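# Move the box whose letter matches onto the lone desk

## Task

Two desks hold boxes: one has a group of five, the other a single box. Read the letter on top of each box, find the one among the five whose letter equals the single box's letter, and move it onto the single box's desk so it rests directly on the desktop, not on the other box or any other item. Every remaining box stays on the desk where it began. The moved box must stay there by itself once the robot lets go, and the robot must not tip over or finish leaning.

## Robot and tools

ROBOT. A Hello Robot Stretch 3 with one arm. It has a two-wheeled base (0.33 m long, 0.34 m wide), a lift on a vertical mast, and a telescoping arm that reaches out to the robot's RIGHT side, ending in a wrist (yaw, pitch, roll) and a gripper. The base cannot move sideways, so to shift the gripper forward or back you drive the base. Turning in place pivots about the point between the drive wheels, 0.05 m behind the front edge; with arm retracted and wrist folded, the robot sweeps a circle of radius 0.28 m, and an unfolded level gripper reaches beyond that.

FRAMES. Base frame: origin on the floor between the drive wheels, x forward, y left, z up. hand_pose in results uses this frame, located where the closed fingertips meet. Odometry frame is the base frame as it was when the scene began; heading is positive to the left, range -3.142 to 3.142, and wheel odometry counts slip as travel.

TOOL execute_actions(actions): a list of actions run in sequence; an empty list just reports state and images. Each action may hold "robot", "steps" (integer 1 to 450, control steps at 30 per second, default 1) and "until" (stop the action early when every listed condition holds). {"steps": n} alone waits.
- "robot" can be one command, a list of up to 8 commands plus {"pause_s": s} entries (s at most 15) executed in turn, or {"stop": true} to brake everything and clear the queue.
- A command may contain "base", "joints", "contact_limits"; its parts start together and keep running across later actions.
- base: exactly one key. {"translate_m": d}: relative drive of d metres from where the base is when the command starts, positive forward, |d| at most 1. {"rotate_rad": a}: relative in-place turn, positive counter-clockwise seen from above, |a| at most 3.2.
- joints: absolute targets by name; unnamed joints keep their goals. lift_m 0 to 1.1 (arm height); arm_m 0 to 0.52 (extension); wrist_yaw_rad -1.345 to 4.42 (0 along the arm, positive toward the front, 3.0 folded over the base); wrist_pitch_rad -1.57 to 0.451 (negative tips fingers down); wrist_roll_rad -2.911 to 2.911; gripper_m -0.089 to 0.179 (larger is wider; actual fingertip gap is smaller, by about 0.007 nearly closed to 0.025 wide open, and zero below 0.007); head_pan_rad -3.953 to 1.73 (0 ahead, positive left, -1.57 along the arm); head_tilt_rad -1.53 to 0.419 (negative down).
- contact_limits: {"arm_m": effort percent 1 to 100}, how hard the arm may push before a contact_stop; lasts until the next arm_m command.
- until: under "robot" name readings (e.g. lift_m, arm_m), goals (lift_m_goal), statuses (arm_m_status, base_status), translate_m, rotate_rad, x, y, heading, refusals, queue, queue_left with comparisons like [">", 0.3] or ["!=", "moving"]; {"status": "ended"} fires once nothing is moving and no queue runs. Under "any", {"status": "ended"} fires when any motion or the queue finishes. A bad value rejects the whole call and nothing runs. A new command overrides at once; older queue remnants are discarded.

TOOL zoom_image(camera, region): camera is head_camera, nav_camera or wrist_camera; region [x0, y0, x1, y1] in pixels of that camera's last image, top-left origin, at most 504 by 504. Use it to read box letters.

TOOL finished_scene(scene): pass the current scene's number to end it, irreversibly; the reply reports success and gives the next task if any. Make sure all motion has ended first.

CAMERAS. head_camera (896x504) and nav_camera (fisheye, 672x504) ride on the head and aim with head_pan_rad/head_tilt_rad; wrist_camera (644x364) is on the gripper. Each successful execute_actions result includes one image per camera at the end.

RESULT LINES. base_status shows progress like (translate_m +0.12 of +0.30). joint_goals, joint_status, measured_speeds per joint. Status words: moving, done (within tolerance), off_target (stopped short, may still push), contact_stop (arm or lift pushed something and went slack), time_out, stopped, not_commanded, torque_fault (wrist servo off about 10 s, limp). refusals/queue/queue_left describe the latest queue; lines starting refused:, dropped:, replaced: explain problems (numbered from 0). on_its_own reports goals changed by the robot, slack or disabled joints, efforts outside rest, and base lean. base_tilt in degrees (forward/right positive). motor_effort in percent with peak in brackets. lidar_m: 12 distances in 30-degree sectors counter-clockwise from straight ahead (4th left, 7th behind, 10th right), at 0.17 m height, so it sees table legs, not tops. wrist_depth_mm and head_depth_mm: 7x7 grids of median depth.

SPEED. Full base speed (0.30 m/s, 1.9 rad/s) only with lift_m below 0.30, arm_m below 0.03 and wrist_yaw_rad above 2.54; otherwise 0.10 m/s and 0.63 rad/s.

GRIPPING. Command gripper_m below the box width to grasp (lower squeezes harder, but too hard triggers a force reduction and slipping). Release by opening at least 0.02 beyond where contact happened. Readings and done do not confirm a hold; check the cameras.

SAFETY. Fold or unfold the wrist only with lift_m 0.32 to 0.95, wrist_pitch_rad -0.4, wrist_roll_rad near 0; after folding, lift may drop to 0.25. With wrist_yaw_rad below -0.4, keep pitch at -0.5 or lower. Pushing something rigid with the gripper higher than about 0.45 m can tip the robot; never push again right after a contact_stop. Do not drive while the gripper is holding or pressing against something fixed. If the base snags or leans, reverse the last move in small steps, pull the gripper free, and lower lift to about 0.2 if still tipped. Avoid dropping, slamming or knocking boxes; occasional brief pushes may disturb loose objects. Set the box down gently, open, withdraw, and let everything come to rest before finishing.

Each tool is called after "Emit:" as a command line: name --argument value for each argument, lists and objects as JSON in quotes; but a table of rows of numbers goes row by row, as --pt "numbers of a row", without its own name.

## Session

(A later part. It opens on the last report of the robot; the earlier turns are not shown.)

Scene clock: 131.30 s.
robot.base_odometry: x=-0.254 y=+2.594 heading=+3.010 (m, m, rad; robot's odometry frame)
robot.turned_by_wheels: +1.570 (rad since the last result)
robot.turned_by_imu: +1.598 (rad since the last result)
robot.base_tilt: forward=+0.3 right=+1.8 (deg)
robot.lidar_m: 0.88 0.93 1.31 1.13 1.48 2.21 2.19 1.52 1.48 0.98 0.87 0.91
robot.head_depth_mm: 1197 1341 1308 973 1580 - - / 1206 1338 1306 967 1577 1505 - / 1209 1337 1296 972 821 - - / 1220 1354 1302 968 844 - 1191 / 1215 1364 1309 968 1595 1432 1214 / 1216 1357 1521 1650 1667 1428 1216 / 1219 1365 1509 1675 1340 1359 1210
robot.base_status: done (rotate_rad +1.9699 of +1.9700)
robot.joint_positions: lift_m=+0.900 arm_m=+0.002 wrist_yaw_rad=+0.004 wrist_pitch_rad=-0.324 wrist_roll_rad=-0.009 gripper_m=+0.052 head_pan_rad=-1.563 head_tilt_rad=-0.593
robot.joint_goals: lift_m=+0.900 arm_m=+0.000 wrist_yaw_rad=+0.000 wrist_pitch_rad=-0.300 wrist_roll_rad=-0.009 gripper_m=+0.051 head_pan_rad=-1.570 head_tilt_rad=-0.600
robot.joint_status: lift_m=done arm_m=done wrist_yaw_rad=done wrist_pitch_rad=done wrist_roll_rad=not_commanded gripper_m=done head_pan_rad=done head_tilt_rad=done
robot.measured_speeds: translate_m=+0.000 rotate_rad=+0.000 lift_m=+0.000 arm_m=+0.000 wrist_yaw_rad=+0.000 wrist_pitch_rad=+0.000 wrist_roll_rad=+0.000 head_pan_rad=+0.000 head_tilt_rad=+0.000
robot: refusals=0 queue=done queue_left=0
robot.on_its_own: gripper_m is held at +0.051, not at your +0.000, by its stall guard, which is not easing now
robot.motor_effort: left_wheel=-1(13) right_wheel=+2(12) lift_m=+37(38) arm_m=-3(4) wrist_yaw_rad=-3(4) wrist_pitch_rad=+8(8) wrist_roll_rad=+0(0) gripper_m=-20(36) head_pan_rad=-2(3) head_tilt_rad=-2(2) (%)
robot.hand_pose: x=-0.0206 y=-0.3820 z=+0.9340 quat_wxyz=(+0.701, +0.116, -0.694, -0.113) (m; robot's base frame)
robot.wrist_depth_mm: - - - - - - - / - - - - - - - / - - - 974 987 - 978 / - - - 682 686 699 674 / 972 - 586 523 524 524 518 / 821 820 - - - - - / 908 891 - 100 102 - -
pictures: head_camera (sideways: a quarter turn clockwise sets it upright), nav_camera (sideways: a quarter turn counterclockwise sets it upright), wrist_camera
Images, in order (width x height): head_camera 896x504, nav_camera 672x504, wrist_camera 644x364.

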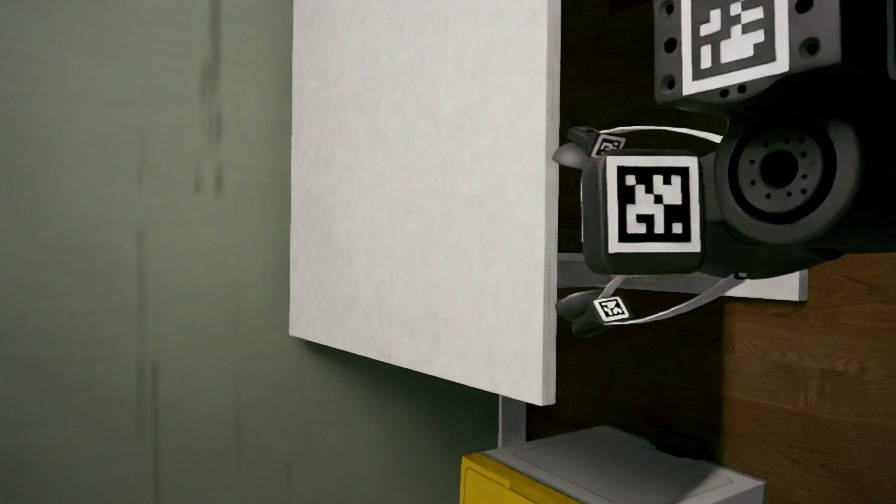

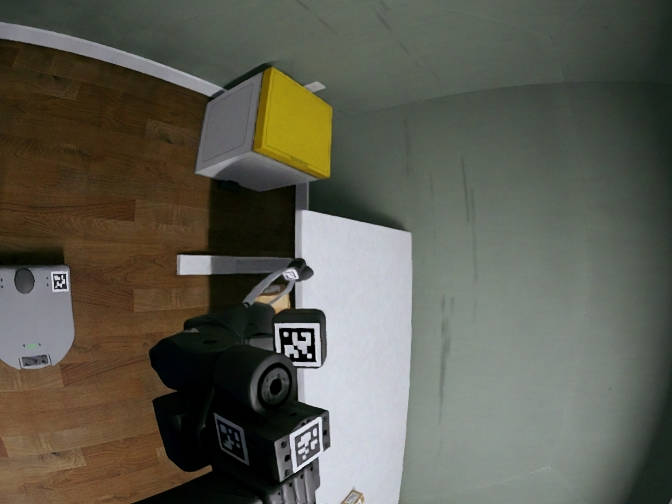

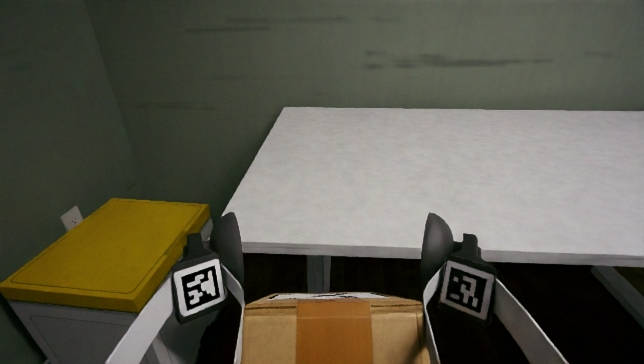

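Emit:
execute_actions --actions '[{"robot":[{"joints":{"gripper_m":0.04}},{"joints":{"arm_m":0.5,"lift_m":0.84}},{"joints":{"wrist_pitch_rad":0.2}},{"joints":{"lift_m":0.72}}],"steps":450,"until":{"robot":{"status":"ended"}}}]'

Scene clock: 139.43 s.
robot.base_odometry: x=-0.254 y=+2.594 heading=+3.010 (m, m, rad; robot's odometry frame)
robot.turned_by_wheels: +0.000 (rad since the last result)
robot.turned_by_imu: +0.002 (rad since the last result)
robot.base_tilt: forward=+0.3 right=+1.8 (deg)
robot.lidar_m: 0.88 0.93 1.31 1.13 1.48 2.21 2.20 1.52 1.49 0.98 0.87 0.91
robot.head_depth_mm: 1206 1340 1302 967 1581 1460 - / 1205 1340 1314 1003 - 1397 1194 / 1207 1345 1369 - 1588 1433 1224 / 1212 1343 1374 905 1359 1420 1216 / 1222 1347 1326 965 1626 1421 1219 / 1225 1349 1507 1651 1665 1425 1217 / 1219 1355 1516 1667 1343 1357 1219
robot.base_status: done (rotate_rad +1.9699 of +1.9700)
robot.joint_positions: lift_m=+0.720 arm_m=+0.500 wrist_yaw_rad=+0.002 wrist_pitch_rad=+0.164 wrist_roll_rad=-0.009 gripper_m=+0.050 head_pan_rad=-1.563 head_tilt_rad=-0.593
robot.joint_goals: lift_m=+0.720 arm_m=+0.500 wrist_yaw_rad=+0.000 wrist_pitch_rad=+0.200 wrist_roll_rad=-0.009 gripper_m=+0.049 head_pan_rad=-1.570 head_tilt_rad=-0.600
robot.joint_status: lift_m=done arm_m=done wrist_yaw_rad=done wrist_pitch_rad=done wrist_roll_rad=not_commanded gripper_m=done head_pan_rad=done head_tilt_rad=done
robot.measured_speeds: translate_m=+0.000 rotate_rad=+0.000 lift_m=+0.000 arm_m=+0.000 wrist_yaw_rad=+0.000 wrist_pitch_rad=+0.000 wrist_roll_rad=+0.000 head_pan_rad=+0.000 head_tilt_rad=+0.000
robot: refusals=0 queue=done queue_left=0
robot.on_its_own: gripper_m is held at +0.049, not at your +0.040, by its stall guard, which is not easing now
robot.motor_effort: left_wheel=-1(1) right_wheel=+2(2) lift_m=+26(38) arm_m=+3(3) wrist_yaw_rad=-1(4) wrist_pitch_rad=+12(15) wrist_roll_rad=+1(0) gripper_m=-20(70) head_pan_rad=-2(2) head_tilt_rad=-2(3) (%)
robot.hand_pose: x=-0.0208 y=-0.9014 z=+0.8770 quat_wxyz=(+0.708, -0.057, -0.701, +0.058) (m; robot's base frame)
robot.wrist_depth_mm: 766 743 738 721 720 708 692 / 773 754 743 723 714 711 697 / 779 760 750 733 723 702 692 / 774 761 751 739 732 714 697 / 777 758 750 730 725 716 707 / 781 775 563 555 561 595 560 / 785 771 336 100 102 380 381
pictures: head_camera (sideways: a quarter turn clockwise sets it upright), nav_camera (sideways: a quarter turn counterclockwise sets it upright), wrist_camera
Images, in order (width x height): head_camera 896x504, nav_camera 672x504, wrist_camera 644x364.

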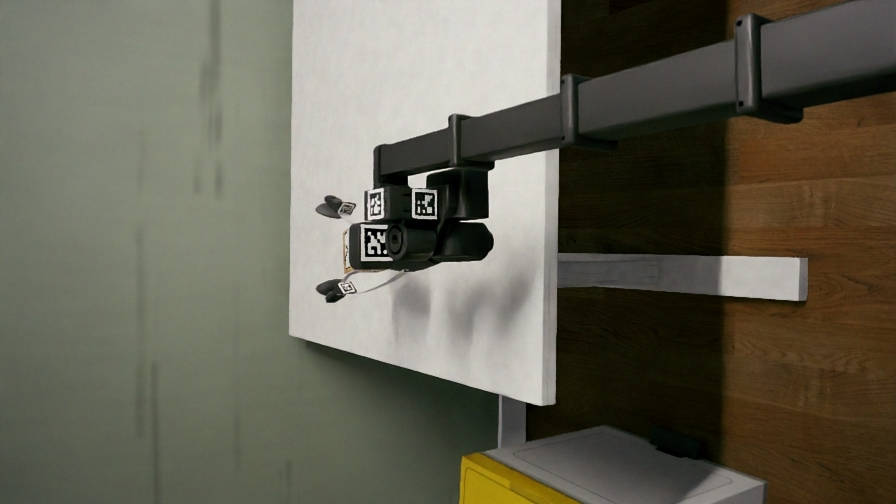

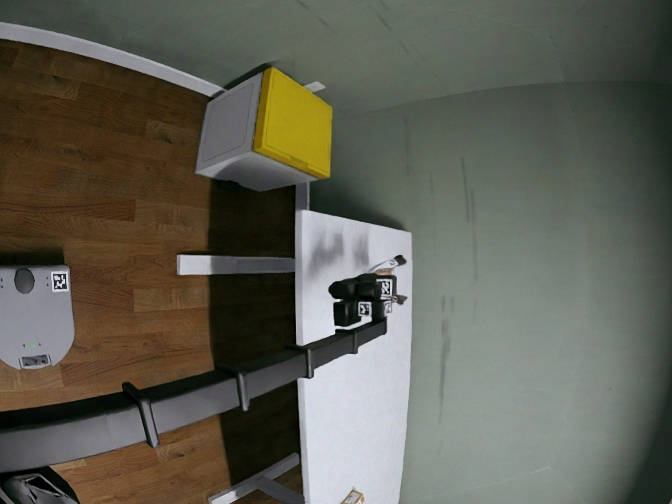

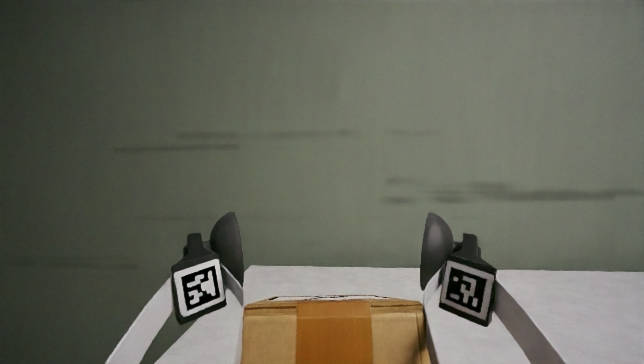

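Emit:
execute_actions --actions '[{"robot":[{"joints":{"lift_m":0.68,"wrist_pitch_rad":0.05}},{"joints":{"wrist_pitch_rad":-0.15,"arm_m":0.46}}],"steps":150,"until":{"robot":{"status":"ended"}}}]'

Emit:
execute_actions --actions '[{"robot":[{"joints":{"gripper_m":0.15}},{"joints":{"lift_m":0.78,"wrist_pitch_rad":-0.3}},{"joints":{"arm_m":0.3}}],"steps":250,"until":{"robot":{"status":"ended"}}}]'

Scene clock: 141.83 s.
robot.base_odometry: x=-0.254 y=+2.594 heading=+3.010 (m, m, rad; robot's odometry frame)
robot.turned_by_wheels: +0.000 (rad since the last result)
robot.turned_by_imu: +0.000 (rad since the last result)
robot.base_tilt: forward=+0.3 right=+1.8 (deg)
robot.lidar_m: 0.89 0.93 1.31 1.13 1.48 2.20 2.19 1.52 1.48 0.98 0.87 0.91
robot.head_depth_mm: 1200 1338 1311 969 1583 1430 1234 / 1203 1343 1304 969 844 - 1214 / 1216 1341 1297 1068 1631 1429 1215 / 1211 1357 1295 1042 1412 1422 1214 / 1218 1345 1296 964 1632 1423 1225 / 1214 1348 1507 1645 1671 1415 1220 / 1229 1365 1529 1661 1349 1358 1213
robot.base_status: done (rotate_rad +1.9699 of +1.9700)
robot.joint_positions: lift_m=+0.680 arm_m=+0.460 wrist_yaw_rad=+0.002 wrist_pitch_rad=-0.158 wrist_roll_rad=-0.009 gripper_m=+0.050 head_pan_rad=-1.563 head_tilt_rad=-0.593
robot.joint_goals: lift_m=+0.680 arm_m=+0.460 wrist_yaw_rad=+0.000 wrist_pitch_rad=-0.150 wrist_roll_rad=-0.009 gripper_m=+0.049 head_pan_rad=-1.570 head_tilt_rad=-0.600
robot.joint_status: lift_m=done arm_m=done wrist_yaw_rad=done wrist_pitch_rad=done wrist_roll_rad=not_commanded gripper_m=done head_pan_rad=done head_tilt_rad=done
robot.measured_speeds: translate_m=+0.000 rotate_rad=+0.000 lift_m=+0.000 arm_m=+0.000 wrist_yaw_rad=+0.000 wrist_pitch_rad=+0.000 wrist_roll_rad=+0.000 head_pan_rad=+0.000 head_tilt_rad=+0.000
robot: refusals=0 queue=done queue_left=0
robot.on_its_own: gripper_m is held at +0.049, not at your +0.040, by its stall guard, which is not easing now
robot.motor_effort: left_wheel=-1(1) right_wheel=+1(2) lift_m=+26(26) arm_m=-3(3) wrist_yaw_rad=-2(2) wrist_pitch_rad=+2(12) wrist_roll_rad=+1(1) gripper_m=-20(20) head_pan_rad=-2(2) head_tilt_rad=-2(3) (%)
robot.hand_pose: x=-0.0209 y=-0.8546 z=+0.7548 quat_wxyz=(+0.708, +0.057, -0.701, -0.055) (m; robot's base frame)
robot.wrist_depth_mm: 719 701 699 688 679 660 644 / 774 751 738 724 721 697 688 / 814 806 763 686 692 684 709 / 865 846 369 366 365 366 362 / 906 252 252 146 249 250 250 / 191 191 114 111 111 194 189 / 153 153 147 103 107 152 152
pictures: head_camera (sideways: a quarter turn clockwise sets it upright), nav_camera (sideways: a quarter turn counterclockwise sets it upright), wrist_camera
Images, in order (width x height): head_camera 896x504, nav_camera 672x504, wrist_camera 644x364.

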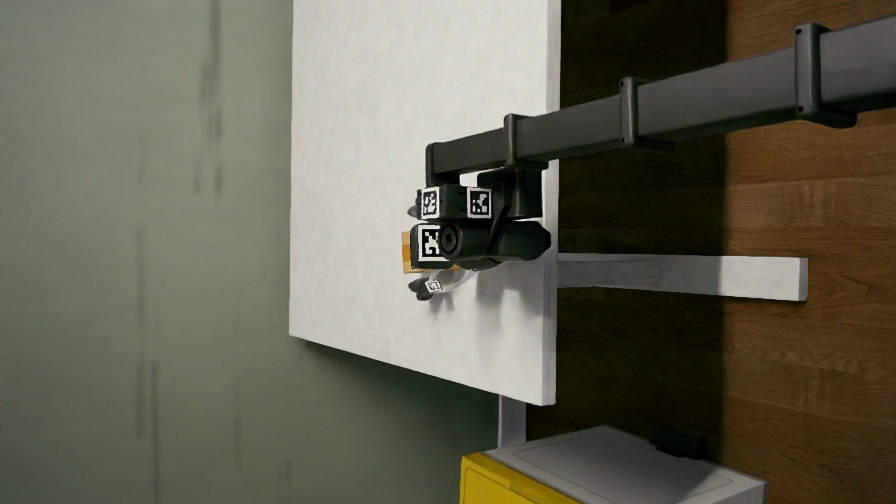

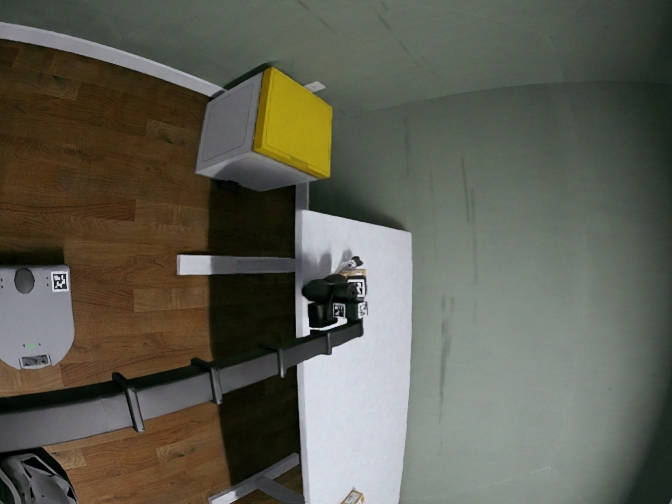

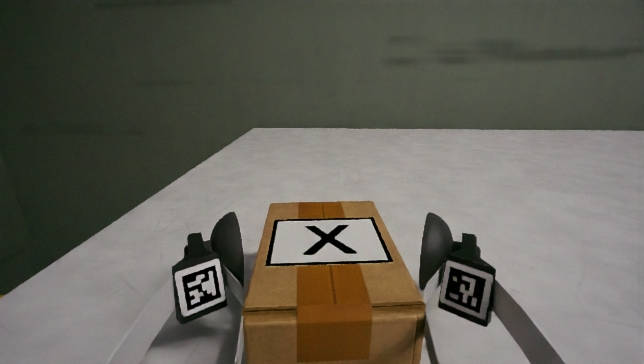

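Scene clock: 147.27 s.
robot.base_odometry: x=-0.254 y=+2.594 heading=+3.010 (m, m, rad; robot's odometry frame)
robot.turned_by_wheels: +0.000 (rad since the last result)
robot.turned_by_imu: +0.001 (rad since the last result)
robot.base_tilt: forward=+0.4 right=+1.8 (deg)
robot.lidar_m: 0.88 0.93 1.31 1.13 1.48 2.21 2.19 1.52 1.49 0.98 0.87 0.91
robot.head_depth_mm: 1211 1346 1303 968 842 - - / 1208 1344 1310 1011 - 1389 1224 / 1210 1349 1296 1048 1629 1427 1215 / 1211 1349 1305 1000 1391 1412 1226 / 1224 1360 1301 980 1631 1428 1223 / 1223 1350 1515 1665 1668 1436 1222 / 1220 1350 1523 1666 1338 1349 1219
robot.base_status: done (rotate_rad +1.9699 of +1.9700)
robot.joint_positions: lift_m=+0.780 arm_m=+0.300 wrist_yaw_rad=+0.002 wrist_pitch_rad=-0.313 wrist_roll_rad=-0.009 gripper_m=+0.150 head_pan_rad=-1.563 head_tilt_rad=-0.593
robot.joint_goals: lift_m=+0.780 arm_m=+0.300 wrist_yaw_rad=+0.000 wrist_pitch_rad=-0.300 wrist_roll_rad=-0.009 gripper_m=+0.150 head_pan_rad=-1.570 head_tilt_rad=-0.600
robot.joint_status: lift_m=done arm_m=done wrist_yaw_rad=done wrist_pitch_rad=done wrist_roll_rad=not_commanded gripper_m=done head_pan_rad=done head_tilt_rad=done
robot.measured_speeds: translate_m=+0.000 rotate_rad=+0.000 lift_m=+0.000 arm_m=+0.000 wrist_yaw_rad=+0.000 wrist_pitch_rad=+0.000 wrist_roll_rad=+0.000 head_pan_rad=+0.000 head_tilt_rad=+0.000
robot: refusals=0 queue=done queue_left=0
robot.motor_effort: left_wheel=-1(1) right_wheel=+1(2) lift_m=+37(38) arm_m=-3(3) wrist_yaw_rad=-2(3) wrist_pitch_rad=+5(9) wrist_roll_rad=+0(0) gripper_m=-1(84) head_pan_rad=-3(2) head_tilt_rad=-2(2) (%)
robot.hand_pose: x=-0.0210 y=-0.6816 z=+0.8166 quat_wxyz=(+0.702, +0.112, -0.695, -0.109) (m; robot's base frame)
robot.wrist_depth_mm: 871 879 838 824 823 793 798 / 926 932 912 896 866 870 863 / - - 967 626 621 629 625 / - - 438 388 437 438 436 / 810 781 333 305 334 350 331 / 624 - 271 271 270 - 269 / 538 221 227 227 227 220 227
pictures: head_camera (sideways: a quarter turn clockwise sets it upright), nav_camera (sideways: a quarter turn counterclockwise sets it upright), wrist_camera
Images, in order (width x height): head_camera 896x504, nav_camera 672x504, wrist_camera 644x364.

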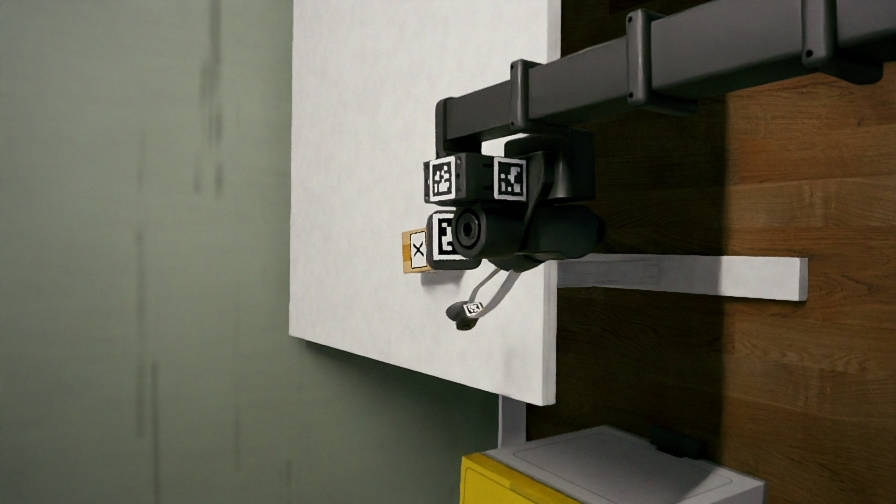

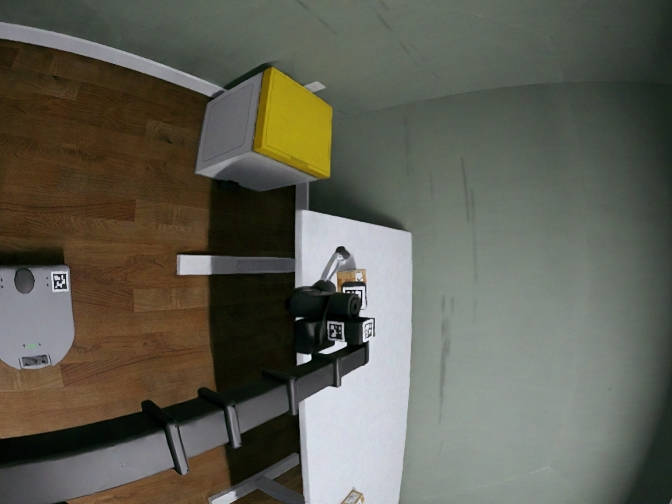

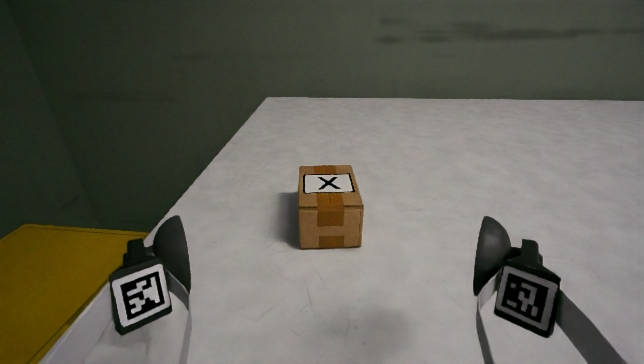

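Emit:
finished_scene --scene 1

The scene is finished: the task was done.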